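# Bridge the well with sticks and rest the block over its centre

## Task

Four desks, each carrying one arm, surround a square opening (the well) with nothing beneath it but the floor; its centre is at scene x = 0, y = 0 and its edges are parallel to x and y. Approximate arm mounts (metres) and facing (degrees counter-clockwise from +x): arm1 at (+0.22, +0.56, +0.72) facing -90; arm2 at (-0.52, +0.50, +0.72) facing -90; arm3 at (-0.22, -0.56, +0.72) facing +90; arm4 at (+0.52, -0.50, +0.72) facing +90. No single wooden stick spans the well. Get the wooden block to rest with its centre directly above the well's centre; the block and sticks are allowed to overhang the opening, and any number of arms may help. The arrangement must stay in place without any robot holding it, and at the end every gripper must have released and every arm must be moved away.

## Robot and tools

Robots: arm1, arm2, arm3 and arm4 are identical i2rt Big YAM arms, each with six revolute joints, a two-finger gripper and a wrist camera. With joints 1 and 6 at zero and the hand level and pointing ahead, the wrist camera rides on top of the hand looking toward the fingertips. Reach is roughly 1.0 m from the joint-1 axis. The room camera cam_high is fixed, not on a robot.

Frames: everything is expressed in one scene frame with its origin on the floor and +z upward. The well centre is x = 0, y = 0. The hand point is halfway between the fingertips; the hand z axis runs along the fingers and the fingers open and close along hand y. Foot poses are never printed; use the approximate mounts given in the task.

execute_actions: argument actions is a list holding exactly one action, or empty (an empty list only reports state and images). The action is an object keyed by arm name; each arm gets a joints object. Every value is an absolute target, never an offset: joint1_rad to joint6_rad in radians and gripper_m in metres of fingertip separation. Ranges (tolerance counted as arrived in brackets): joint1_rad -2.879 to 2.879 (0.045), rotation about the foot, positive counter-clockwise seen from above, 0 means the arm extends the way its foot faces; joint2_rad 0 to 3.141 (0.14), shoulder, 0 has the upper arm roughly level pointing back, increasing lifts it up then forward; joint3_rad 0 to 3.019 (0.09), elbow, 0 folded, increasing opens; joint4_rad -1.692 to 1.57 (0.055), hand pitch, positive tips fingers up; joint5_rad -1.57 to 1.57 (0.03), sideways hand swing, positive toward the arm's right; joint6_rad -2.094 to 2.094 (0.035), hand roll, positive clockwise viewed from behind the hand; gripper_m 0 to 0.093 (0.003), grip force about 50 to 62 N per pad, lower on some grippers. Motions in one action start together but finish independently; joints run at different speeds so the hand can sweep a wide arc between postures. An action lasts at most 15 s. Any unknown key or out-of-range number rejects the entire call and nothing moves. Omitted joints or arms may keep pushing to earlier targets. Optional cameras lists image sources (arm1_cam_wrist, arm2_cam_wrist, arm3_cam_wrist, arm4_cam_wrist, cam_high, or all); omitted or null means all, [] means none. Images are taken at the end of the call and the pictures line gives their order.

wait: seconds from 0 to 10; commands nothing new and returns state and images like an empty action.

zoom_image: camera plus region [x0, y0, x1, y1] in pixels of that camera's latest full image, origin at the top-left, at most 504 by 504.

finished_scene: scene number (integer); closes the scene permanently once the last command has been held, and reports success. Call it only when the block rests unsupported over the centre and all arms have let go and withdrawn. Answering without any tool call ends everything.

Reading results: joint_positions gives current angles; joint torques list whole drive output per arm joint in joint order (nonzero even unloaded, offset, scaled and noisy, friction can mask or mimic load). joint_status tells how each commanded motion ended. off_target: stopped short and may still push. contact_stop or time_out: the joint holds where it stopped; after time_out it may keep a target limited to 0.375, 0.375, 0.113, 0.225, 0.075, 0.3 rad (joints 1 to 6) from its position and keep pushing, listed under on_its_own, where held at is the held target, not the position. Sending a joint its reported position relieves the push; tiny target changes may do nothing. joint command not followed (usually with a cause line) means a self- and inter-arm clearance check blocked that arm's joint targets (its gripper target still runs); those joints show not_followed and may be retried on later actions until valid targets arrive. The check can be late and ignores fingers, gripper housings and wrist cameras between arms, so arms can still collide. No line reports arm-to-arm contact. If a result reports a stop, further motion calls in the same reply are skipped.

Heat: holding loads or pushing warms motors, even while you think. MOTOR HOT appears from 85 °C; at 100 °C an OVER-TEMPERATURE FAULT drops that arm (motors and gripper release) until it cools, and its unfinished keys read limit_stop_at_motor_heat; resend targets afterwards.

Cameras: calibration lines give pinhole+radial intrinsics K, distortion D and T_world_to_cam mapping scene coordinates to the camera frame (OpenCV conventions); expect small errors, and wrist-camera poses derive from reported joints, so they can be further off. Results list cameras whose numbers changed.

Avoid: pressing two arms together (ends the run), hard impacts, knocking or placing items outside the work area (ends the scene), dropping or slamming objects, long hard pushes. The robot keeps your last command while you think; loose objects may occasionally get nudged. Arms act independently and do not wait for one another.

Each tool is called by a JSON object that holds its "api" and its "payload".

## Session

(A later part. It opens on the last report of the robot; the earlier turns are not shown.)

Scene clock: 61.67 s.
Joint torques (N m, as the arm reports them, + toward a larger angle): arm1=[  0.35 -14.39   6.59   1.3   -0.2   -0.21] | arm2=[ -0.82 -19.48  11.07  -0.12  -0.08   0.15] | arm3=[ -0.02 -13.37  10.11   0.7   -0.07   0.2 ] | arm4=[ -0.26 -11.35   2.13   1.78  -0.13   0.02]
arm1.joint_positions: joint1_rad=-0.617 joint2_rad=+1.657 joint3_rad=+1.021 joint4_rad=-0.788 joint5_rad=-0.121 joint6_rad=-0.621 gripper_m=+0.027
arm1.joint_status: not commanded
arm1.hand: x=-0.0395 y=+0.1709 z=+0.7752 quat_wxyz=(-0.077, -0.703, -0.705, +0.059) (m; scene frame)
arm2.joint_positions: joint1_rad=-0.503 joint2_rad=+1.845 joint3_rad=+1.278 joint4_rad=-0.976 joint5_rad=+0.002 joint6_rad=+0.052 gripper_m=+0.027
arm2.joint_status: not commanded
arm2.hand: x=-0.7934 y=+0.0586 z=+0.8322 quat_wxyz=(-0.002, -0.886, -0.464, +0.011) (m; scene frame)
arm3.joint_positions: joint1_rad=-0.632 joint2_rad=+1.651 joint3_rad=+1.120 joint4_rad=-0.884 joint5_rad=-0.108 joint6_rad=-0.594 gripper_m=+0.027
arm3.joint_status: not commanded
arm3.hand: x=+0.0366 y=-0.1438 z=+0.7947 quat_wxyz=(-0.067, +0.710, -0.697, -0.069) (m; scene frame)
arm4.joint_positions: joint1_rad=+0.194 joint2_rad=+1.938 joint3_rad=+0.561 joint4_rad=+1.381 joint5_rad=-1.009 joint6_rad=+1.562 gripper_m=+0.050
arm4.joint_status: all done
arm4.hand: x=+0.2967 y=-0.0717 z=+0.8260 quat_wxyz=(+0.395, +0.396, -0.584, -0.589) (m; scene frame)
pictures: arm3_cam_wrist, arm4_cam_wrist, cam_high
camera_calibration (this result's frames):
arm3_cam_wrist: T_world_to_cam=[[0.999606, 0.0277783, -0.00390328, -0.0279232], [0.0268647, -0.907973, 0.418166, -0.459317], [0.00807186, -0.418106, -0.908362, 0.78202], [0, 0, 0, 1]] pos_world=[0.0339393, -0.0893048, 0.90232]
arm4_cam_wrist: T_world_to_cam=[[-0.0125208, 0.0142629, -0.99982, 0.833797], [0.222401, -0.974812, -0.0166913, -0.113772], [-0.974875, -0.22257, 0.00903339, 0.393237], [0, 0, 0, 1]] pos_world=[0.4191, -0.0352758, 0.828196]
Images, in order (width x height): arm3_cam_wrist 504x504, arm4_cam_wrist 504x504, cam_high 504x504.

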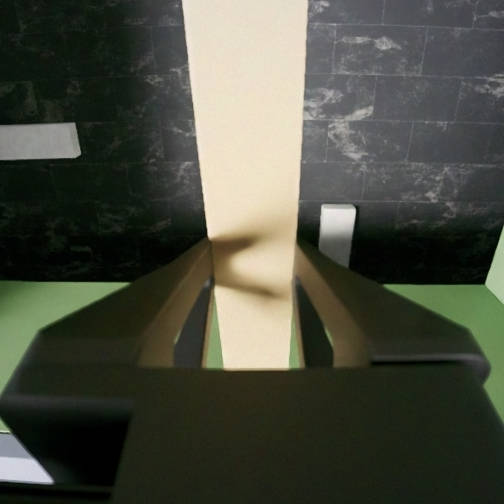

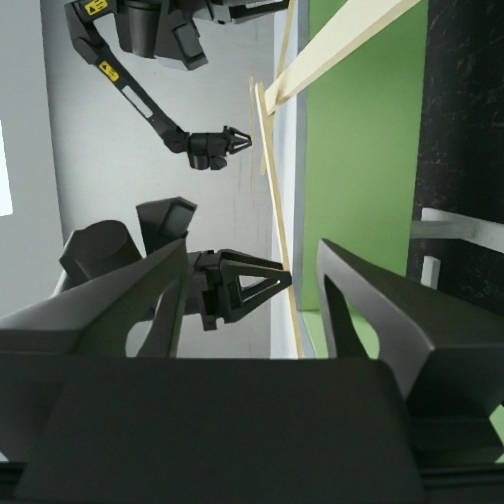

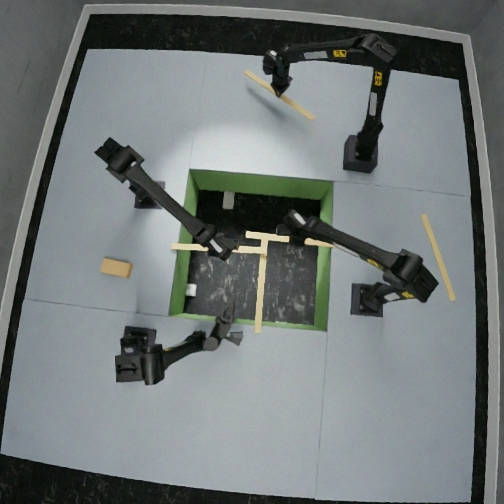

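{"api": "execute_actions", "payload": {"actions": [{"arm3": {"joints": {"joint1_rad": -0.653, "joint3_rad": 1.092, "joint4_rad": -0.827}}}], "cameras": ["cam_high", "arm4_cam_wrist"]}}

{"api": "zoom_image", "payload": {"camera": "arm4_cam_wrist", "region": [200, 40, 340, 200]}}

{"api": "zoom_image", "payload": {"camera": "cam_high", "region": [160, 190, 340, 340]}}

Scene clock: 63.57 s.
Joint torques (N m, as the arm reports them, + toward a larger angle): arm1=[  0.35 -14.38   6.6    1.29  -0.2   -0.21] | arm2=[ -0.07 -18.79  11.18  -0.01  -0.11   0.13] | arm3=[  0.02 -13.34   8.25   0.97  -0.07   0.2 ] | arm4=[ -0.24 -11.31   2.18   1.83  -0.13   0.03]
arm1.joint_positions: joint1_rad=-0.617 joint2_rad=+1.657 joint3_rad=+1.021 joint4_rad=-0.788 joint5_rad=-0.121 joint6_rad=-0.621 gripper_m=+0.027
arm1.joint_status: not commanded
arm1.hand: x=-0.0395 y=+0.1709 z=+0.7752 quat_wxyz=(-0.077, -0.703, -0.705, +0.059) (m; scene frame)
arm2.joint_positions: joint1_rad=-0.503 joint2_rad=+1.845 joint3_rad=+1.278 joint4_rad=-0.976 joint5_rad=+0.002 joint6_rad=+0.052 gripper_m=+0.027
arm2.joint_status: not commanded
arm2.hand: x=-0.7934 y=+0.0586 z=+0.8322 quat_wxyz=(-0.002, -0.886, -0.464, +0.011) (m; scene frame)
arm3.joint_positions: joint1_rad=-0.648 joint2_rad=+1.650 joint3_rad=+1.087 joint4_rad=-0.843 joint5_rad=-0.108 joint6_rad=-0.594 gripper_m=+0.027
arm3.joint_status: all done
arm3.hand: x=+0.0405 y=-0.1517 z=+0.7844 quat_wxyz=(-0.071, +0.705, -0.702, -0.069) (m; scene frame)
arm4.joint_positions: joint1_rad=+0.194 joint2_rad=+1.938 joint3_rad=+0.561 joint4_rad=+1.381 joint5_rad=-1.009 joint6_rad=+1.562 gripper_m=+0.050
arm4.joint_status: not commanded
arm4.hand: x=+0.2967 y=-0.0717 z=+0.8260 quat_wxyz=(+0.395, +0.396, -0.584, -0.589) (m; scene frame)
pictures: arm4_cam_wrist, cam_high
camera_calibration (this result's frames):
arm4_cam_wrist: T_world_to_cam=[[-0.0125208, 0.0142629, -0.99982, 0.833797], [0.222401, -0.974812, -0.0166913, -0.113772], [-0.974875, -0.22257, 0.00903339, 0.393237], [0, 0, 0, 1]] pos_world=[0.4191, -0.0352758, 0.828196]
Images, in order (width x height): arm4_cam_wrist 504x504, cam_high 504x504.

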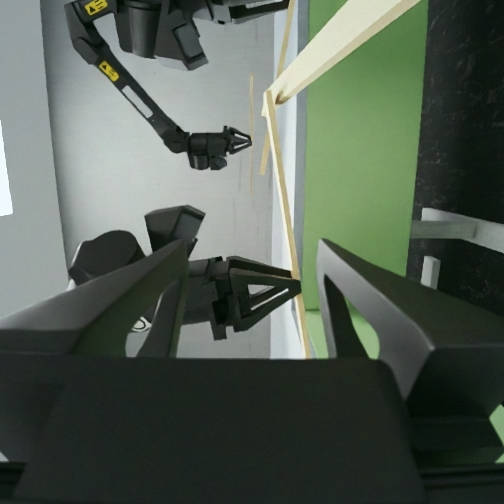

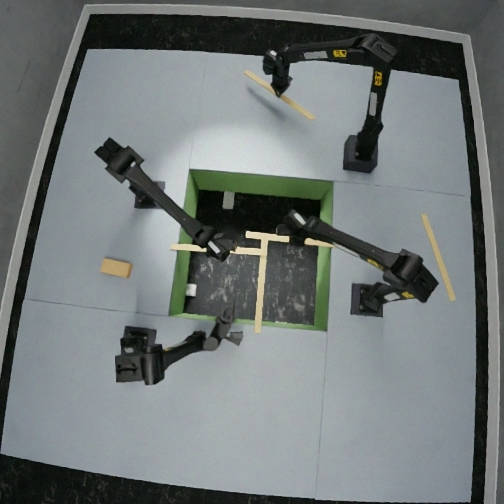

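Region (200, 40, 340, 200) of arm4_cam_wrist's 504x504 image, scaled by 3.150, with more detail than that image has; it fills the left 441 columns of this view, and the rest is white.

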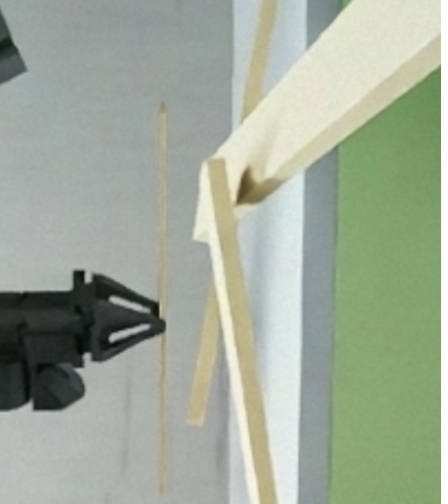

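Region (160, 190, 340, 340) of cam_high's 504x504 image, scaled by 2.800, with more detail than that image has.

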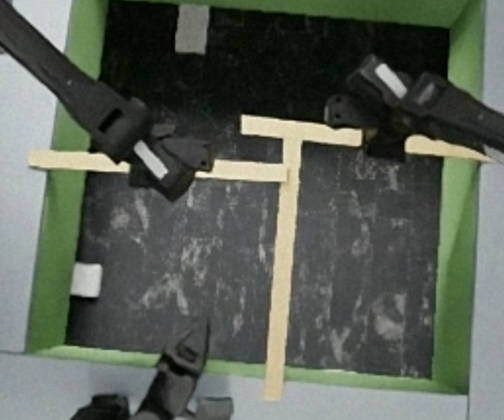

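{"api": "execute_actions", "payload": {"actions": [{"arm3": {"joints": {"joint3_rad": 1.14}}}], "cameras": []}}

{"api": "execute_actions", "payload": {"actions": [{"arm3": {"joints": {"joint2_rad": 1.69}}}], "cameras": ["cam_high", "arm4_cam_wrist"]}}

Scene clock: 64.87 s.
Joint torques (N m, as the arm reports them, + toward a larger angle): arm1=[  0.42 -14.4    6.6    1.31  -0.2   -0.21] | arm2=[ -0.04 -18.85  11.14  -0.05  -0.15   0.15] | arm3=[ -0.01 -13.22  11.85   0.97  -0.07   0.21] | arm4=[ -0.24 -11.26   2.16   1.79  -0.13   0.04]
arm1.joint_positions: joint1_rad=-0.617 joint2_rad=+1.657 joint3_rad=+1.021 joint4_rad=-0.788 joint5_rad=-0.121 joint6_rad=-0.621 gripper_m=+0.027
arm1.joint_status: not commanded
arm1.hand: x=-0.0395 y=+0.1709 z=+0.7752 quat_wxyz=(-0.077, -0.703, -0.705, +0.059) (m; scene frame)
arm2.joint_positions: joint1_rad=-0.503 joint2_rad=+1.845 joint3_rad=+1.278 joint4_rad=-0.976 joint5_rad=+0.002 joint6_rad=+0.052 gripper_m=+0.027
arm2.joint_status: not commanded
arm2.hand: x=-0.7934 y=+0.0586 z=+0.8322 quat_wxyz=(-0.002, -0.886, -0.464, +0.011) (m; scene frame)
arm3.joint_positions: joint1_rad=-0.648 joint2_rad=+1.650 joint3_rad=+1.092 joint4_rad=-0.843 joint5_rad=-0.108 joint6_rad=-0.594 gripper_m=+0.027
arm3.joint_status: all done
arm3.hand: x=+0.0419 y=-0.1496 z=+0.7865 quat_wxyz=(-0.074, +0.705, -0.702, -0.069) (m; scene frame)
arm4.joint_positions: joint1_rad=+0.194 joint2_rad=+1.938 joint3_rad=+0.561 joint4_rad=+1.381 joint5_rad=-1.009 joint6_rad=+1.562 gripper_m=+0.050
arm4.joint_status: not commanded
arm4.hand: x=+0.2967 y=-0.0717 z=+0.8260 quat_wxyz=(+0.395, +0.396, -0.584, -0.589) (m; scene frame)
pictures: none
No camera images: the call's "cameras" was empty. Leave "cameras" out to get every camera's image.

Scene clock: 65.67 s.
Joint torques (N m, as the arm reports them, + toward a larger angle): arm1=[  0.36 -14.4    6.59   1.3   -0.24  -0.2 ] | arm2=[ -0.34 -18.86  11.19   0.    -0.08   0.17] | arm3=[  0.05 -10.97  11.16   0.91  -0.07   0.2 ] | arm4=[ -0.13 -11.31   2.17   1.78  -0.12   0.03]
arm1.joint_positions: joint1_rad=-0.617 joint2_rad=+1.657 joint3_rad=+1.021 joint4_rad=-0.788 joint5_rad=-0.120 joint6_rad=-0.621 gripper_m=+0.027
arm1.joint_status: not commanded
arm1.hand: x=-0.0397 y=+0.1711 z=+0.7751 quat_wxyz=(-0.077, -0.703, -0.705, +0.059) (m; scene frame)
arm2.joint_positions: joint1_rad=-0.503 joint2_rad=+1.845 joint3_rad=+1.278 joint4_rad=-0.976 joint5_rad=+0.002 joint6_rad=+0.052 gripper_m=+0.027
arm2.joint_status: not commanded
arm2.hand: x=-0.7934 y=+0.0586 z=+0.8322 quat_wxyz=(-0.002, -0.886, -0.464, +0.011) (m; scene frame)
arm3.joint_positions: joint1_rad=-0.648 joint2_rad=+1.674 joint3_rad=+1.100 joint4_rad=-0.842 joint5_rad=-0.108 joint6_rad=-0.594 gripper_m=+0.027
arm3.joint_status: all done
arm3.hand: x=+0.0430 y=-0.1480 z=+0.7785 quat_wxyz=(-0.067, +0.705, -0.703, -0.068) (m; scene frame)
arm4.joint_positions: joint1_rad=+0.194 joint2_rad=+1.938 joint3_rad=+0.561 joint4_rad=+1.381 joint5_rad=-1.009 joint6_rad=+1.562 gripper_m=+0.050
arm4.joint_status: not commanded
arm4.hand: x=+0.2967 y=-0.0717 z=+0.8260 quat_wxyz=(+0.395, +0.396, -0.584, -0.589) (m; scene frame)
pictures: arm4_cam_wrist, cam_high
camera_calibration (this result's frames):
arm4_cam_wrist: T_world_to_cam=[[-0.0125208, 0.0142629, -0.99982, 0.833797], [0.222401, -0.974812, -0.0166913, -0.113772], [-0.974875, -0.22257, 0.00903339, 0.393237], [0, 0, 0, 1]] pos_world=[0.4191, -0.0352758, 0.828196]
Images, in order (width x height): arm4_cam_wrist 504x504, cam_high 504x504.

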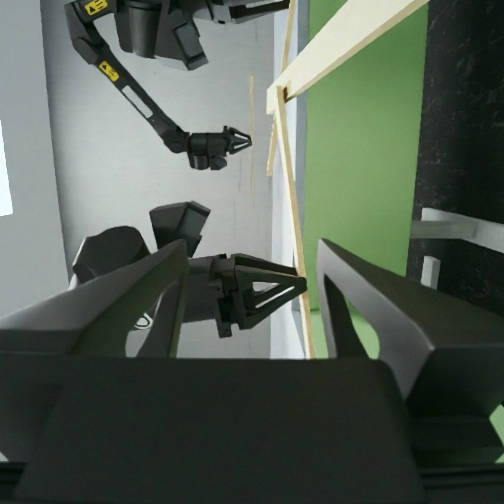

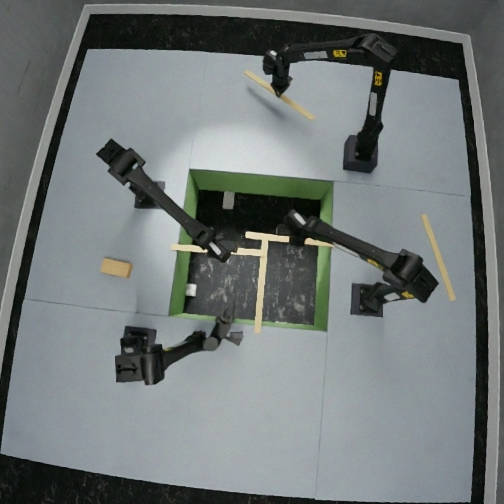

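{"api": "execute_actions", "payload": {"actions": [{"arm3": {"joints": {"gripper_m": 0.05, "joint2_rad": 1.674, "joint3_rad": 1.11}}}], "cameras": ["cam_high", "arm4_cam_wrist", "arm3_cam_wrist"]}}

{"api": "zoom_image", "payload": {"camera": "arm4_cam_wrist", "region": [200, 40, 340, 200]}}

{"api": "zoom_image", "payload": {"camera": "cam_high", "region": [160, 190, 340, 340]}}

Scene clock: 66.60 s.
Joint torques (N m, as the arm reports them, + toward a larger angle): arm1=[  0.28 -14.2    6.63   1.33  -0.25  -0.2 ] | arm2=[ -0.73 -18.45  11.08  -0.07  -0.08   0.17] | arm3=[  0.03 -12.03   8.56   0.92  -0.08   0.2 ] | arm4=[ -0.23 -11.33   2.16   1.79  -0.13   0.03]
arm1.joint_positions: joint1_rad=-0.617 joint2_rad=+1.657 joint3_rad=+1.021 joint4_rad=-0.788 joint5_rad=-0.121 joint6_rad=-0.621 gripper_m=+0.027
arm1.joint_status: not commanded
arm1.hand: x=-0.0396 y=+0.1710 z=+0.7751 quat_wxyz=(-0.077, -0.703, -0.705, +0.059) (m; scene frame)
arm2.joint_positions: joint1_rad=-0.503 joint2_rad=+1.845 joint3_rad=+1.278 joint4_rad=-0.976 joint5_rad=+0.002 joint6_rad=+0.052 gripper_m=+0.027
arm2.joint_status: not commanded
arm2.hand: x=-0.7934 y=+0.0586 z=+0.8322 quat_wxyz=(-0.002, -0.886, -0.464, +0.011) (m; scene frame)
arm3.joint_positions: joint1_rad=-0.648 joint2_rad=+1.674 joint3_rad=+1.100 joint4_rad=-0.842 joint5_rad=-0.108 joint6_rad=-0.594 gripper_m=+0.050
arm3.joint_status: all done
arm3.hand: x=+0.0430 y=-0.1480 z=+0.7785 quat_wxyz=(-0.067, +0.705, -0.703, -0.068) (m; scene frame)
arm4.joint_positions: joint1_rad=+0.194 joint2_rad=+1.938 joint3_rad=+0.561 joint4_rad=+1.381 joint5_rad=-1.009 joint6_rad=+1.562 gripper_m=+0.050
arm4.joint_status: not commanded
arm4.hand: x=+0.2967 y=-0.0717 z=+0.8260 quat_wxyz=(+0.395, +0.396, -0.584, -0.589) (m; scene frame)
pictures: arm3_cam_wrist, arm4_cam_wrist, cam_high
camera_calibration (this result's frames):
arm3_cam_wrist: T_world_to_cam=[[0.999922, 0.0117658, -0.00422493, -0.0363928], [0.012454, -0.908158, 0.418443, -0.456061], [0.0010864, -0.418463, -0.908233, 0.765627], [0, 0, 0, 1]] pos_world=[0.041238, -0.0933604, 0.88605]
arm4_cam_wrist: T_world_to_cam=[[-0.0125208, 0.0142629, -0.99982, 0.833797], [0.222401, -0.974812, -0.0166913, -0.113772], [-0.974875, -0.22257, 0.00903339, 0.393237], [0, 0, 0, 1]] pos_world=[0.4191, -0.0352758, 0.828196]
Images, in order (width x height): arm3_cam_wrist 504x504, arm4_cam_wrist 504x504, cam_high 504x504.

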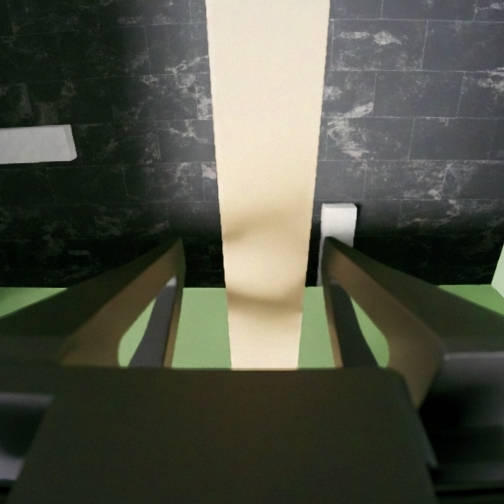

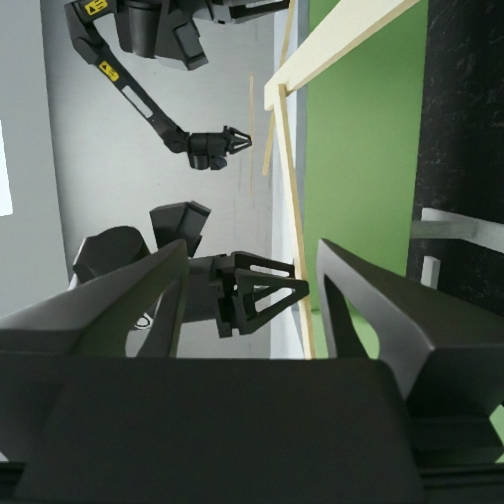

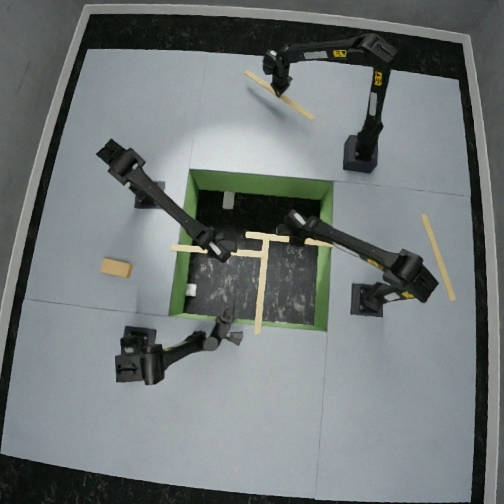

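Region (200, 40, 340, 200) of arm4_cam_wrist's 504x504 image, scaled by 3.150, with more detail than that image has; it fills the left 441 columns of this view, and the rest is white.

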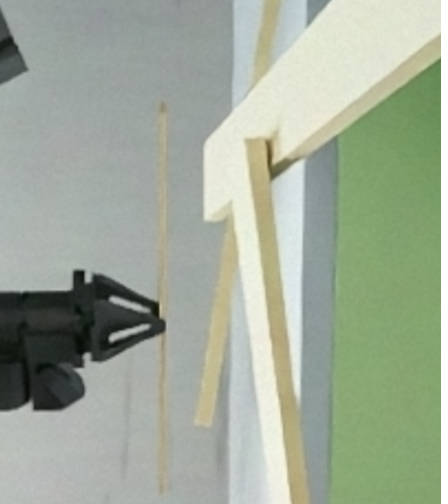

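Region (160, 190, 340, 340) of cam_high's 504x504 image, scaled by 2.800, with more detail than that image has.

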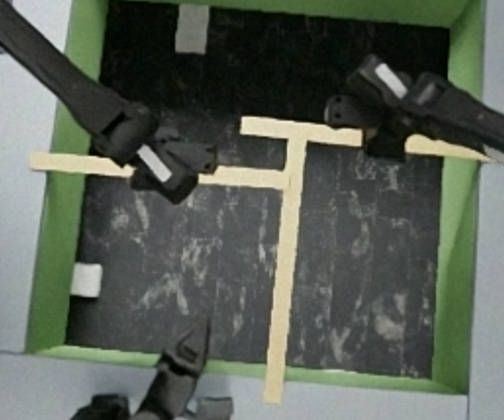

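{"api": "zoom_image", "payload": {"camera": "cam_high", "region": [225, 215, 305, 275]}}

{"api": "zoom_image", "payload": {"camera": "cam_high", "region": [220, 290, 300, 350]}}

Region (225, 215, 305, 275) of cam_high's 504x504 image, scaled by 6.300, with more detail than that image has; it fills the top 378 rows of this view, and the rest is white.

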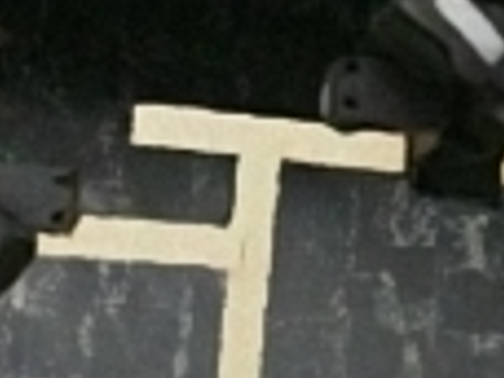

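Region (220, 290, 300, 350) of cam_high's 504x504 image, scaled by 6.300, with more detail than that image has; it fills the top 378 rows of this view, and the rest is white.

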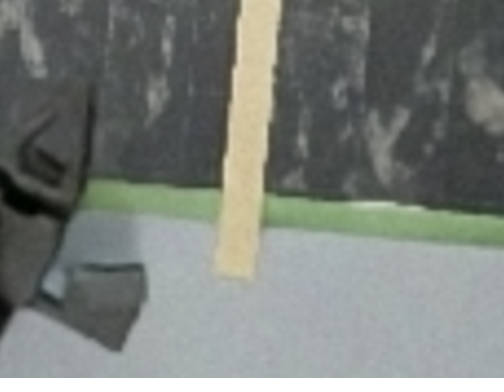

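{"api": "execute_actions", "payload": {"actions": [{"arm3": {"joints": {"gripper_m": 0.012}}}], "cameras": []}}

{"api": "execute_actions", "payload": {"actions": [{"arm3": {"joints": {"joint3_rad": 1.168, "joint1_rad": -0.634}}}], "cameras": ["cam_high", "arm4_cam_wrist"]}}

Scene clock: 68.47 s.
Joint torques (N m, as the arm reports them, + toward a larger angle): arm1=[  0.34 -14.39   6.59   1.3   -0.23  -0.21] | arm2=[ -0.38 -18.8   11.12   0.03  -0.11   0.18] | arm3=[  0.08 -12.     8.6    0.89  -0.09   0.19] | arm4=[ -0.22 -11.35   2.18   1.83  -0.13   0.03]
arm1.joint_positions: joint1_rad=-0.617 joint2_rad=+1.657 joint3_rad=+1.021 joint4_rad=-0.788 joint5_rad=-0.121 joint6_rad=-0.621 gripper_m=+0.027
arm1.joint_status: not commanded
arm1.hand: x=-0.0396 y=+0.1710 z=+0.7751 quat_wxyz=(-0.077, -0.703, -0.705, +0.059) (m; scene frame)
arm2.joint_positions: joint1_rad=-0.503 joint2_rad=+1.845 joint3_rad=+1.278 joint4_rad=-0.976 joint5_rad=+0.002 joint6_rad=+0.052 gripper_m=+0.027
arm2.joint_status: not commanded
arm2.hand: x=-0.7934 y=+0.0586 z=+0.8322 quat_wxyz=(-0.002, -0.886, -0.464, +0.011) (m; scene frame)
arm3.joint_positions: joint1_rad=-0.648 joint2_rad=+1.674 joint3_rad=+1.100 joint4_rad=-0.842 joint5_rad=-0.108 joint6_rad=-0.593 gripper_m=+0.027
arm3.joint_status: gripper_m off_target (ended at +0.027, target +0.012)
arm3.hand: x=+0.0431 y=-0.1480 z=+0.7785 quat_wxyz=(-0.067, +0.704, -0.703, -0.068) (m; scene frame)
arm4.joint_positions: joint1_rad=+0.194 joint2_rad=+1.938 joint3_rad=+0.561 joint4_rad=+1.381 joint5_rad=-1.009 joint6_rad=+1.562 gripper_m=+0.050
arm4.joint_status: not commanded
arm4.hand: x=+0.2967 y=-0.0717 z=+0.8260 quat_wxyz=(+0.395, +0.396, -0.584, -0.589) (m; scene frame)
pictures: none
No camera images: the call's "cameras" was empty. Leave "cameras" out to get every camera's image.

Scene clock: 69.20 s.
Joint torques (N m, as the arm reports them, + toward a larger angle): arm1=[  0.39 -14.46   6.6    1.31  -0.23  -0.21] | arm2=[ -0.65 -18.29  11.05   0.07  -0.17   0.15] | arm3=[  0.91 -12.07  11.57   0.94  -0.09   0.19] | arm4=[ -0.19 -11.21   2.16   1.8   -0.12   0.03]
arm1.joint_positions: joint1_rad=-0.617 joint2_rad=+1.657 joint3_rad=+1.021 joint4_rad=-0.788 joint5_rad=-0.121 joint6_rad=-0.621 gripper_m=+0.027
arm1.joint_status: not commanded
arm1.hand: x=-0.0396 y=+0.1710 z=+0.7751 quat_wxyz=(-0.077, -0.703, -0.705, +0.059) (m; scene frame)
arm2.joint_positions: joint1_rad=-0.503 joint2_rad=+1.845 joint3_rad=+1.278 joint4_rad=-0.976 joint5_rad=+0.002 joint6_rad=+0.052 gripper_m=+0.027
arm2.joint_status: not commanded
arm2.hand: x=-0.7934 y=+0.0586 z=+0.8322 quat_wxyz=(-0.002, -0.886, -0.464, +0.011) (m; scene frame)
arm3.joint_positions: joint1_rad=-0.641 joint2_rad=+1.674 joint3_rad=+1.124 joint4_rad=-0.842 joint5_rad=-0.108 joint6_rad=-0.593 gripper_m=+0.027
arm3.joint_status: all done
arm3.hand: x=+0.0462 y=-0.1374 z=+0.7872 quat_wxyz=(-0.078, +0.707, -0.700, -0.070) (m; scene frame)
arm4.joint_positions: joint1_rad=+0.194 joint2_rad=+1.938 joint3_rad=+0.561 joint4_rad=+1.381 joint5_rad=-1.009 joint6_rad=+1.562 gripper_m=+0.050
arm4.joint_status: not commanded
arm4.hand: x=+0.2967 y=-0.0717 z=+0.8260 quat_wxyz=(+0.395, +0.396, -0.584, -0.589) (m; scene frame)
pictures: arm4_cam_wrist, cam_high
camera_calibration (this result's frames):
arm4_cam_wrist: T_world_to_cam=[[-0.0125208, 0.0142629, -0.99982, 0.833797], [0.222401, -0.974812, -0.0166913, -0.113772], [-0.974875, -0.22257, 0.00903339, 0.393237], [0, 0, 0, 1]] pos_world=[0.4191, -0.0352758, 0.828196]
Images, in order (width x height): arm4_cam_wrist 504x504, cam_high 504x504.

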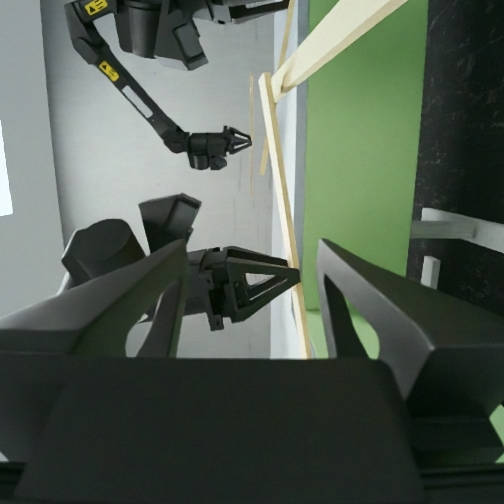

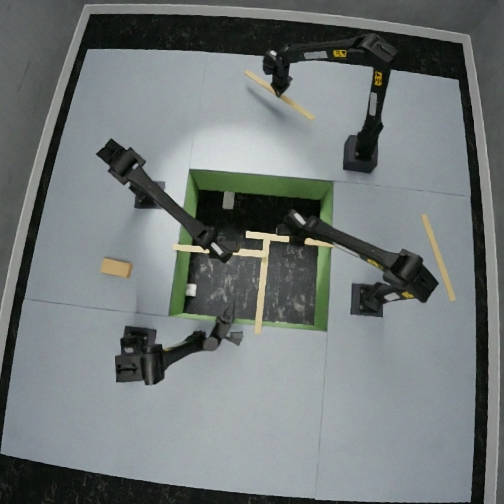

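{"api": "execute_actions", "payload": {"actions": [{"arm3": {"joints": {"joint2_rad": 1.703, "joint3_rad": 1.14}}}], "cameras": ["cam_high", "arm4_cam_wrist"]}}

{"api": "zoom_image", "payload": {"camera": "arm4_cam_wrist", "region": [200, 40, 340, 200]}}

Scene clock: 70.23 s.
Joint torques (N m, as the arm reports them, + toward a larger angle): arm1=[  0.5  -14.31   6.6    1.31  -0.23  -0.2 ] | arm2=[ -0.18 -18.2   11.2   -0.02  -0.12   0.16] | arm3=[  0.83 -11.52   9.15   0.9   -0.09   0.19] | arm4=[ -0.27 -11.34   2.21   1.82  -0.13   0.02]
arm1.joint_positions: joint1_rad=-0.617 joint2_rad=+1.657 joint3_rad=+1.021 joint4_rad=-0.788 joint5_rad=-0.121 joint6_rad=-0.621 gripper_m=+0.027
arm1.joint_status: not commanded
arm1.hand: x=-0.0396 y=+0.1710 z=+0.7751 quat_wxyz=(-0.077, -0.703, -0.705, +0.059) (m; scene frame)
arm2.joint_positions: joint1_rad=-0.503 joint2_rad=+1.845 joint3_rad=+1.278 joint4_rad=-0.976 joint5_rad=+0.002 joint6_rad=+0.052 gripper_m=+0.027
arm2.joint_status: not commanded
arm2.hand: x=-0.7934 y=+0.0586 z=+0.8322 quat_wxyz=(-0.002, -0.886, -0.464, +0.011) (m; scene frame)
arm3.joint_positions: joint1_rad=-0.641 joint2_rad=+1.691 joint3_rad=+1.124 joint4_rad=-0.842 joint5_rad=-0.108 joint6_rad=-0.593 gripper_m=+0.027
arm3.joint_status: all done
arm3.hand: x=+0.0455 y=-0.1384 z=+0.7791 quat_wxyz=(-0.070, +0.707, -0.701, -0.069) (m; scene frame)
arm4.joint_positions: joint1_rad=+0.194 joint2_rad=+1.938 joint3_rad=+0.561 joint4_rad=+1.381 joint5_rad=-1.009 joint6_rad=+1.562 gripper_m=+0.050
arm4.joint_status: not commanded
arm4.hand: x=+0.2967 y=-0.0717 z=+0.8260 quat_wxyz=(+0.395, +0.396, -0.584, -0.589) (m; scene frame)
pictures: arm4_cam_wrist, cam_high
camera_calibration (this result's frames):
arm4_cam_wrist: T_world_to_cam=[[-0.0125208, 0.0142629, -0.99982, 0.833797], [0.222401, -0.974812, -0.0166913, -0.113772], [-0.974875, -0.22257, 0.00903339, 0.393237], [0, 0, 0, 1]] pos_world=[0.4191, -0.0352758, 0.828196]
Images, in order (width x height): arm4_cam_wrist 504x504, cam_high 504x504.

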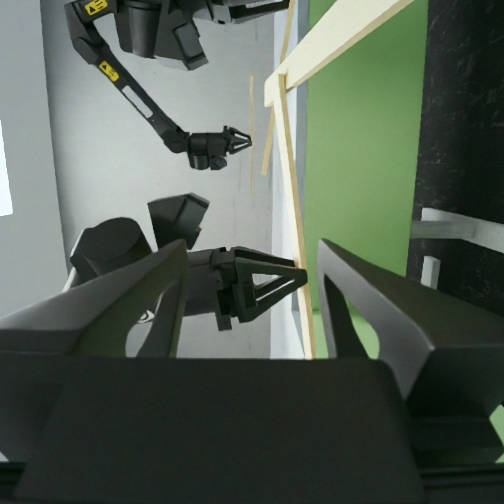

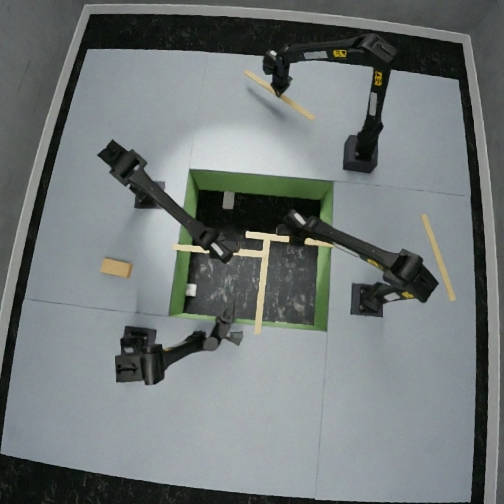

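Region (200, 40, 340, 200) of arm4_cam_wrist's 504x504 image, scaled by 3.150, with more detail than that image has; it fills the left 441 columns of this view, and the rest is white.

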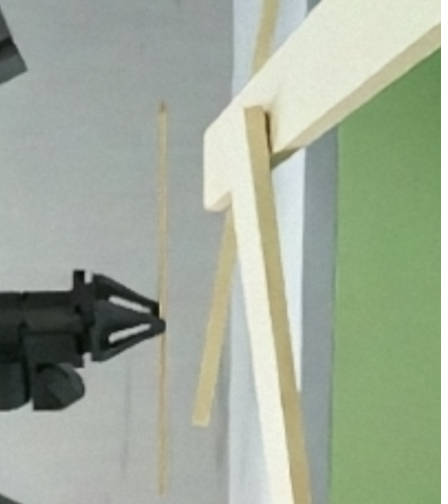

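{"api": "execute_actions", "payload": {"actions": [{"arm3": {"joints": {"gripper_m": 0.031, "joint2_rad": 1.691}}}], "cameras": ["cam_high", "arm3_cam_wrist"]}}

{"api": "zoom_image", "payload": {"camera": "cam_high", "region": [225, 215, 305, 275]}}

Scene clock: 70.97 s.
Joint torques (N m, as the arm reports them, + toward a larger angle): arm1=[  0.38 -14.37   6.6    1.3   -0.23  -0.21] | arm2=[ -0.49 -18.9   11.06  -0.12  -0.11   0.14] | arm3=[  0.91 -12.28   9.13   0.89  -0.09   0.19] | arm4=[ -0.11 -11.44   2.17   1.76  -0.13   0.03]
arm1.joint_positions: joint1_rad=-0.617 joint2_rad=+1.657 joint3_rad=+1.021 joint4_rad=-0.788 joint5_rad=-0.121 joint6_rad=-0.621 gripper_m=+0.027
arm1.joint_status: not commanded
arm1.hand: x=-0.0396 y=+0.1710 z=+0.7751 quat_wxyz=(-0.077, -0.703, -0.705, +0.059) (m; scene frame)
arm2.joint_positions: joint1_rad=-0.503 joint2_rad=+1.845 joint3_rad=+1.278 joint4_rad=-0.976 joint5_rad=+0.002 joint6_rad=+0.052 gripper_m=+0.027
arm2.joint_status: not commanded
arm2.hand: x=-0.7934 y=+0.0586 z=+0.8322 quat_wxyz=(-0.002, -0.886, -0.464, +0.011) (m; scene frame)
arm3.joint_positions: joint1_rad=-0.641 joint2_rad=+1.691 joint3_rad=+1.124 joint4_rad=-0.842 joint5_rad=-0.108 joint6_rad=-0.593 gripper_m=+0.031
arm3.joint_status: all done
arm3.hand: x=+0.0455 y=-0.1384 z=+0.7791 quat_wxyz=(-0.070, +0.707, -0.701, -0.069) (m; scene frame)
arm4.joint_positions: joint1_rad=+0.194 joint2_rad=+1.938 joint3_rad=+0.561 joint4_rad=+1.381 joint5_rad=-1.009 joint6_rad=+1.562 gripper_m=+0.050
arm4.joint_status: not commanded
arm4.hand: x=+0.2967 y=-0.0717 z=+0.8260 quat_wxyz=(+0.395, +0.396, -0.584, -0.589) (m; scene frame)
pictures: arm3_cam_wrist, cam_high
camera_calibration (this result's frames):
arm3_cam_wrist: T_world_to_cam=[[0.999841, 0.0178283, -0.00010866, -0.0413437], [0.0162775, -0.910344, 0.413531, -0.44433], [0.00727366, -0.413467, -0.91049, 0.772331], [0, 0, 0, 1]] pos_world=[0.042952, -0.0844229, 0.886939]
Images, in order (width x height): arm3_cam_wrist 504x504, cam_high 504x504.

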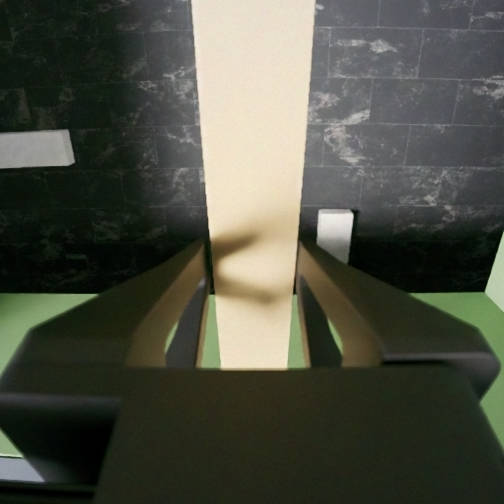

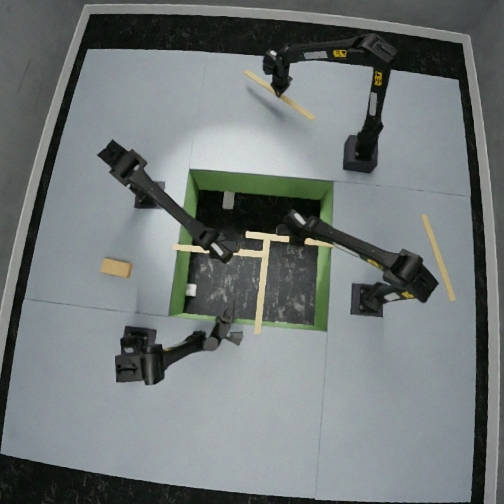

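Region (225, 215, 305, 275) of cam_high's 504x504 image, scaled by 6.300, with more detail than that image has; it fills the top 378 rows of this view, and the rest is white.

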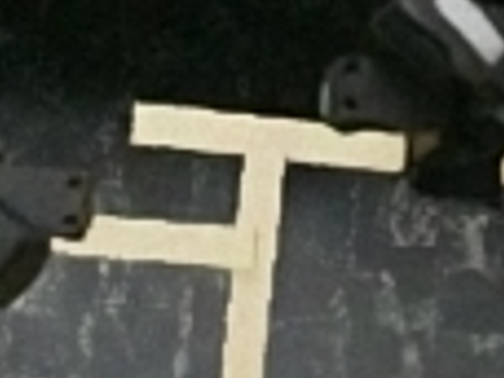

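{"api": "wait", "payload": {"seconds": 3}}

{"api": "zoom_image", "payload": {"camera": "cam_high", "region": [225, 215, 305, 275]}}

{"api": "zoom_image", "payload": {"camera": "arm4_cam_wrist", "region": [200, 40, 340, 200]}}

Scene clock: 74.47 s.
Joint torques (N m, as the arm reports them, + toward a larger angle): arm1=[  0.34 -14.38   6.59   1.31  -0.23  -0.21] | arm2=[  0.17 -17.69  11.11   0.08  -0.1    0.19] | arm3=[  0.86 -12.26   9.15   0.9   -0.09   0.19] | arm4=[ -0.25 -11.16   2.18   1.79  -0.14   0.04]
arm1.joint_positions: joint1_rad=-0.617 joint2_rad=+1.657 joint3_rad=+1.021 joint4_rad=-0.788 joint5_rad=-0.121 joint6_rad=-0.621 gripper_m=+0.027
arm1.joint_status: not commanded
arm1.hand: x=-0.0396 y=+0.1710 z=+0.7751 quat_wxyz=(-0.077, -0.703, -0.705, +0.059) (m; scene frame)
arm2.joint_positions: joint1_rad=-0.503 joint2_rad=+1.845 joint3_rad=+1.278 joint4_rad=-0.976 joint5_rad=+0.002 joint6_rad=+0.052 gripper_m=+0.027
arm2.joint_status: not commanded
arm2.hand: x=-0.7934 y=+0.0586 z=+0.8322 quat_wxyz=(-0.002, -0.886, -0.464, +0.011) (m; scene frame)
arm3.joint_positions: joint1_rad=-0.641 joint2_rad=+1.691 joint3_rad=+1.124 joint4_rad=-0.842 joint5_rad=-0.108 joint6_rad=-0.593 gripper_m=+0.031
arm3.joint_status: all done
arm3.hand: x=+0.0455 y=-0.1384 z=+0.7791 quat_wxyz=(-0.070, +0.707, -0.701, -0.069) (m; scene frame)
arm4.joint_positions: joint1_rad=+0.194 joint2_rad=+1.938 joint3_rad=+0.561 joint4_rad=+1.381 joint5_rad=-1.009 joint6_rad=+1.562 gripper_m=+0.050
arm4.joint_status: not commanded
arm4.hand: x=+0.2967 y=-0.0717 z=+0.8260 quat_wxyz=(+0.395, +0.396, -0.584, -0.589) (m; scene frame)
wait: 3.00 s; at rest from the start
pictures: arm1_cam_wrist, arm2_cam_wrist, arm3_cam_wrist, arm4_cam_wrist, cam_high
camera_calibration (this result's frames):
arm1_cam_wrist: T_world_to_cam=[[-0.999357, -0.0129958, -0.0334255, -0.0109896], [-0.0256554, 0.910316, 0.413117, -0.474245], [0.025059, 0.413709, -0.910064, 0.761959], [0, 0, 0, 1]] pos_world=[-0.0422434, 0.116341, 0.888983]
arm2_cam_wrist: T_world_to_cam=[[-0.822269, 0.569097, 0.00141067, -0.685129], [0.474272, 0.683885, 0.554408, -0.11934], [0.314547, 0.456542, -0.832244, 1.03396], [0, 0, 0, 1]] pos_world=[-0.83199, -0.000526675, 0.927637]
arm3_cam_wrist: T_world_to_cam=[[0.999841, 0.0178283, -0.00010866, -0.0413437], [0.0162775, -0.910344, 0.413531, -0.44433], [0.00727366, -0.413467, -0.91049, 0.772331], [0, 0, 0, 1]] pos_world=[0.042952, -0.0844229, 0.886939]
arm4_cam_wrist: T_world_to_cam=[[-0.0125208, 0.0142629, -0.99982, 0.833797], [0.222401, -0.974812, -0.0166913, -0.113772], [-0.974875, -0.22257, 0.00903339, 0.393237], [0, 0, 0, 1]] pos_world=[0.4191, -0.0352758, 0.828196]
Images, in order (width x height): arm1_cam_wrist 504x504, arm2_cam_wrist 504x504, arm3_cam_wrist 504x504, arm4_cam_wrist 504x504, cam_high 504x504.

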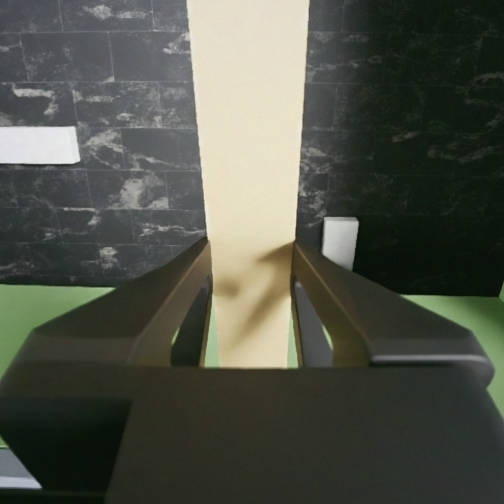

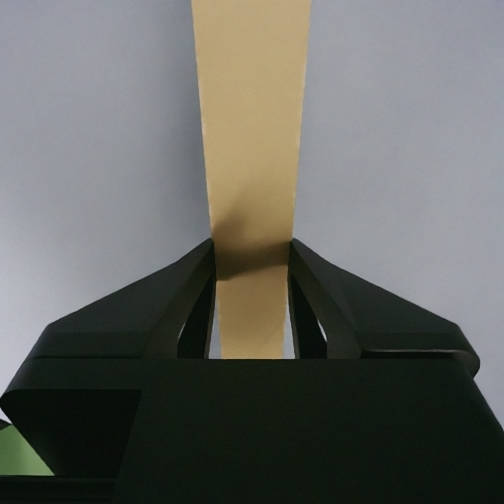

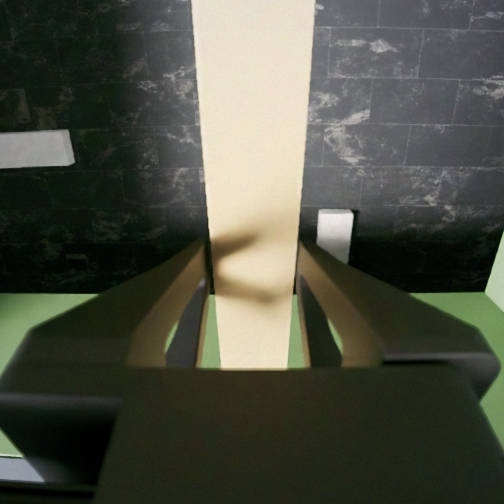

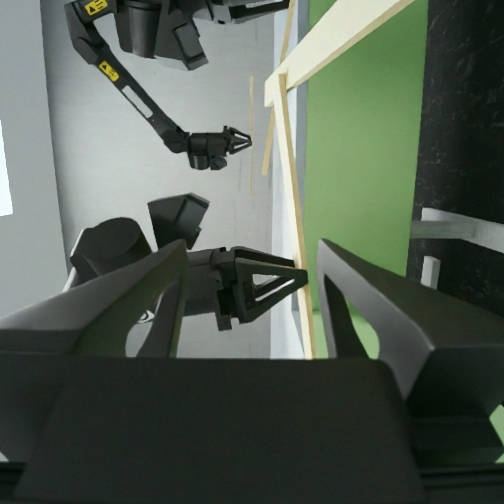

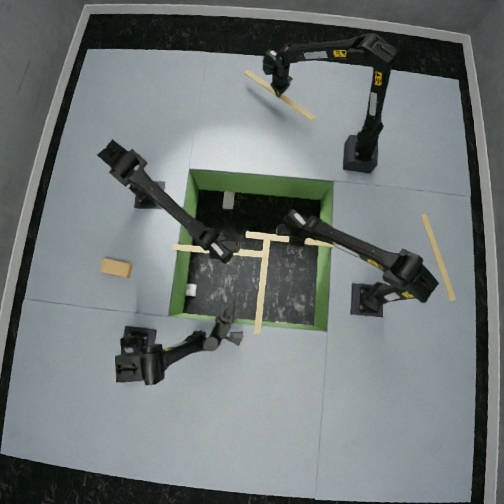

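Region (225, 215, 305, 275) of cam_high's 504x504 image, scaled by 6.300, with more detail than that image has; it fills the top 378 rows of this view, and the rest is white.

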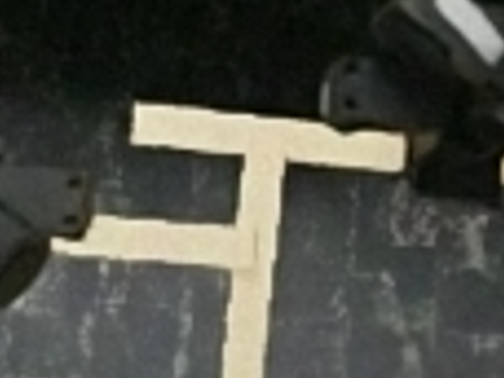

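Region (200, 40, 340, 200) of arm4_cam_wrist's 504x504 image, scaled by 3.150, with more detail than that image has; it fills the left 441 columns of this view, and the rest is white.

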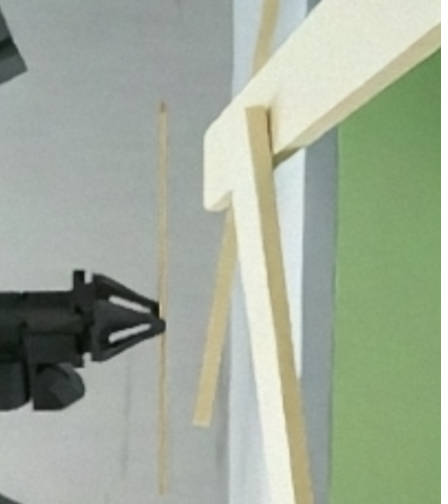

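{"api": "execute_actions", "payload": {"actions": [{"arm2": {"joints": {"joint1_rad": 0.432, "joint3_rad": 1.633, "joint4_rad": -1.01, "joint5_rad": -0.146, "joint6_rad": -1.204}}, "arm3": {"joints": {"gripper_m": 0.012}}}], "cameras": []}}

{"api": "execute_actions", "payload": {"actions": [{"arm2": {"joints": {"joint2_rad": 2.10}}}], "cameras": ["cam_high", "arm4_cam_wrist", "arm2_cam_wrist"]}}

{"api": "zoom_image", "payload": {"camera": "cam_high", "region": [170, 120, 340, 290]}}

Scene clock: 78.37 s.
Joint torques (N m, as the arm reports them, + toward a larger angle): arm1=[  0.36 -14.4    6.6    1.31  -0.23  -0.21] | arm2=[ -0.95 -21.69  12.23   0.7   -0.1   -0.03] | arm3=[  0.89 -12.24   9.13   0.89  -0.09   0.19] | arm4=[ -0.33 -11.18   2.17   1.8   -0.13   0.03]
arm1.joint_positions: joint1_rad=-0.617 joint2_rad=+1.657 joint3_rad=+1.021 joint4_rad=-0.788 joint5_rad=-0.121 joint6_rad=-0.621 gripper_m=+0.027
arm1.joint_status: not commanded
arm1.hand: x=-0.0396 y=+0.1710 z=+0.7751 quat_wxyz=(-0.077, -0.703, -0.705, +0.059) (m; scene frame)
arm2.joint_positions: joint1_rad=+0.437 joint2_rad=+1.846 joint3_rad=+1.621 joint4_rad=-1.002 joint5_rad=-0.149 joint6_rad=-1.193 gripper_m=+0.027
arm2.joint_status: all done
arm2.hand: x=-0.2533 y=-0.0892 z=+0.9655 quat_wxyz=(-0.131, +0.017, -0.983, +0.126) (m; scene frame)
arm3.joint_positions: joint1_rad=-0.641 joint2_rad=+1.691 joint3_rad=+1.124 joint4_rad=-0.842 joint5_rad=-0.108 joint6_rad=-0.593 gripper_m=+0.026
arm3.joint_status: gripper_m off_target (ended at +0.026, target +0.012)
arm3.hand: x=+0.0455 y=-0.1384 z=+0.7791 quat_wxyz=(-0.070, +0.707, -0.701, -0.069) (m; scene frame)
arm4.joint_positions: joint1_rad=+0.194 joint2_rad=+1.938 joint3_rad=+0.561 joint4_rad=+1.381 joint5_rad=-1.009 joint6_rad=+1.562 gripper_m=+0.050
arm4.joint_status: not commanded
arm4.hand: x=+0.2967 y=-0.0717 z=+0.8260 quat_wxyz=(+0.395, +0.396, -0.584, -0.589) (m; scene frame)
pictures: none
No camera images: the call's "cameras" was empty. Leave "cameras" out to get every camera's image.

Scene clock: 79.47 s.
Joint torques (N m, as the arm reports them, + toward a larger angle): arm1=[  0.37 -14.36   6.6    1.29  -0.23  -0.21] | arm2=[ -0.62 -25.74  11.28   0.11  -0.15  -0.01] | arm3=[  0.88 -12.29   9.15   0.9   -0.09   0.19] | arm4=[ -0.32 -11.33   2.2    1.79  -0.12   0.04]
arm1.joint_positions: joint1_rad=-0.617 joint2_rad=+1.657 joint3_rad=+1.021 joint4_rad=-0.788 joint5_rad=-0.121 joint6_rad=-0.621 gripper_m=+0.027
arm1.joint_status: not commanded
arm1.hand: x=-0.0396 y=+0.1710 z=+0.7751 quat_wxyz=(-0.077, -0.703, -0.705, +0.059) (m; scene frame)
arm2.joint_positions: joint1_rad=+0.437 joint2_rad=+2.112 joint3_rad=+1.614 joint4_rad=-1.002 joint5_rad=-0.148 joint6_rad=-1.193 gripper_m=+0.027
arm2.joint_status: all done
arm2.hand: x=-0.2599 y=-0.0722 z=+0.7984 quat_wxyz=(-0.081, +0.007, -0.997, +0.000) (m; scene frame)
arm3.joint_positions: joint1_rad=-0.641 joint2_rad=+1.691 joint3_rad=+1.124 joint4_rad=-0.842 joint5_rad=-0.108 joint6_rad=-0.593 gripper_m=+0.026
arm3.joint_status: not commanded
arm3.hand: x=+0.0455 y=-0.1384 z=+0.7791 quat_wxyz=(-0.070, +0.707, -0.701, -0.069) (m; scene frame)
arm4.joint_positions: joint1_rad=+0.194 joint2_rad=+1.938 joint3_rad=+0.561 joint4_rad=+1.381 joint5_rad=-1.009 joint6_rad=+1.562 gripper_m=+0.050
arm4.joint_status: not commanded
arm4.hand: x=+0.2967 y=-0.0717 z=+0.8260 quat_wxyz=(+0.395, +0.396, -0.584, -0.589) (m; scene frame)
pictures: arm2_cam_wrist, arm4_cam_wrist, cam_high
camera_calibration (this result's frames):
arm2_cam_wrist: T_world_to_cam=[[0.0148308, -0.999881, -0.00428207, -0.0631785], [-0.901836, -0.0152258, 0.431809, -0.574375], [-0.431823, -0.00254234, -0.901955, 0.726262], [0, 0, 0, 1]] pos_world=[-0.203439, -0.0700698, 0.902806]
arm4_cam_wrist: T_world_to_cam=[[-0.0125208, 0.0142629, -0.99982, 0.833797], [0.222401, -0.974812, -0.0166913, -0.113772], [-0.974875, -0.22257, 0.00903339, 0.393237], [0, 0, 0, 1]] pos_world=[0.4191, -0.0352758, 0.828196]
Images, in order (width x height): arm2_cam_wrist 504x504, arm4_cam_wrist 504x504, cam_high 504x504.

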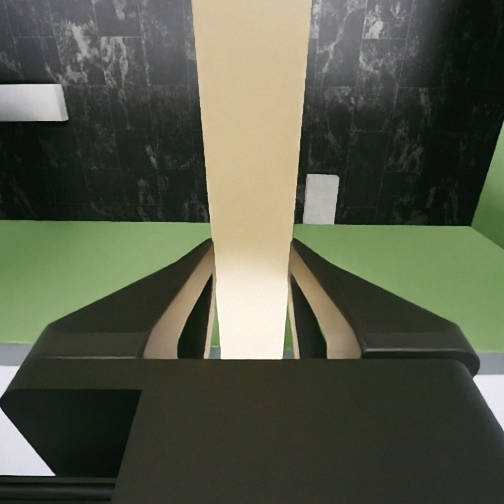

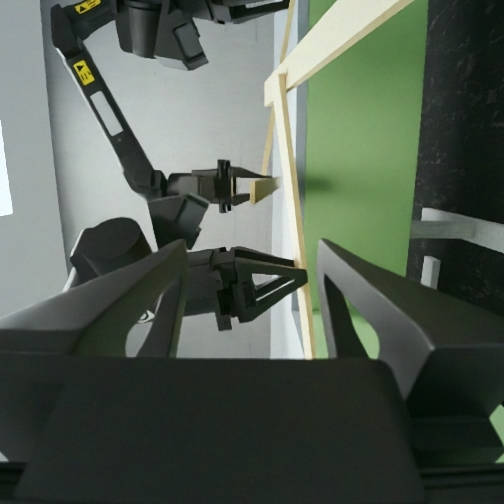

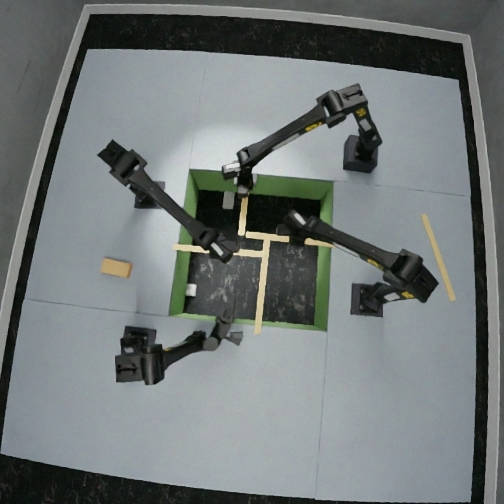

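Region (170, 120, 340, 290) of cam_high's 504x504 image, scaled by 2.965, with more detail than that image has.

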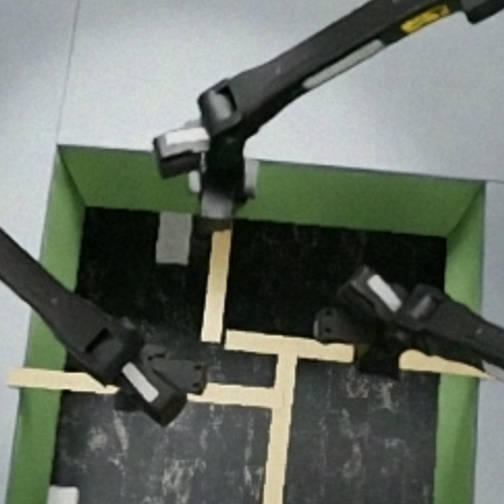

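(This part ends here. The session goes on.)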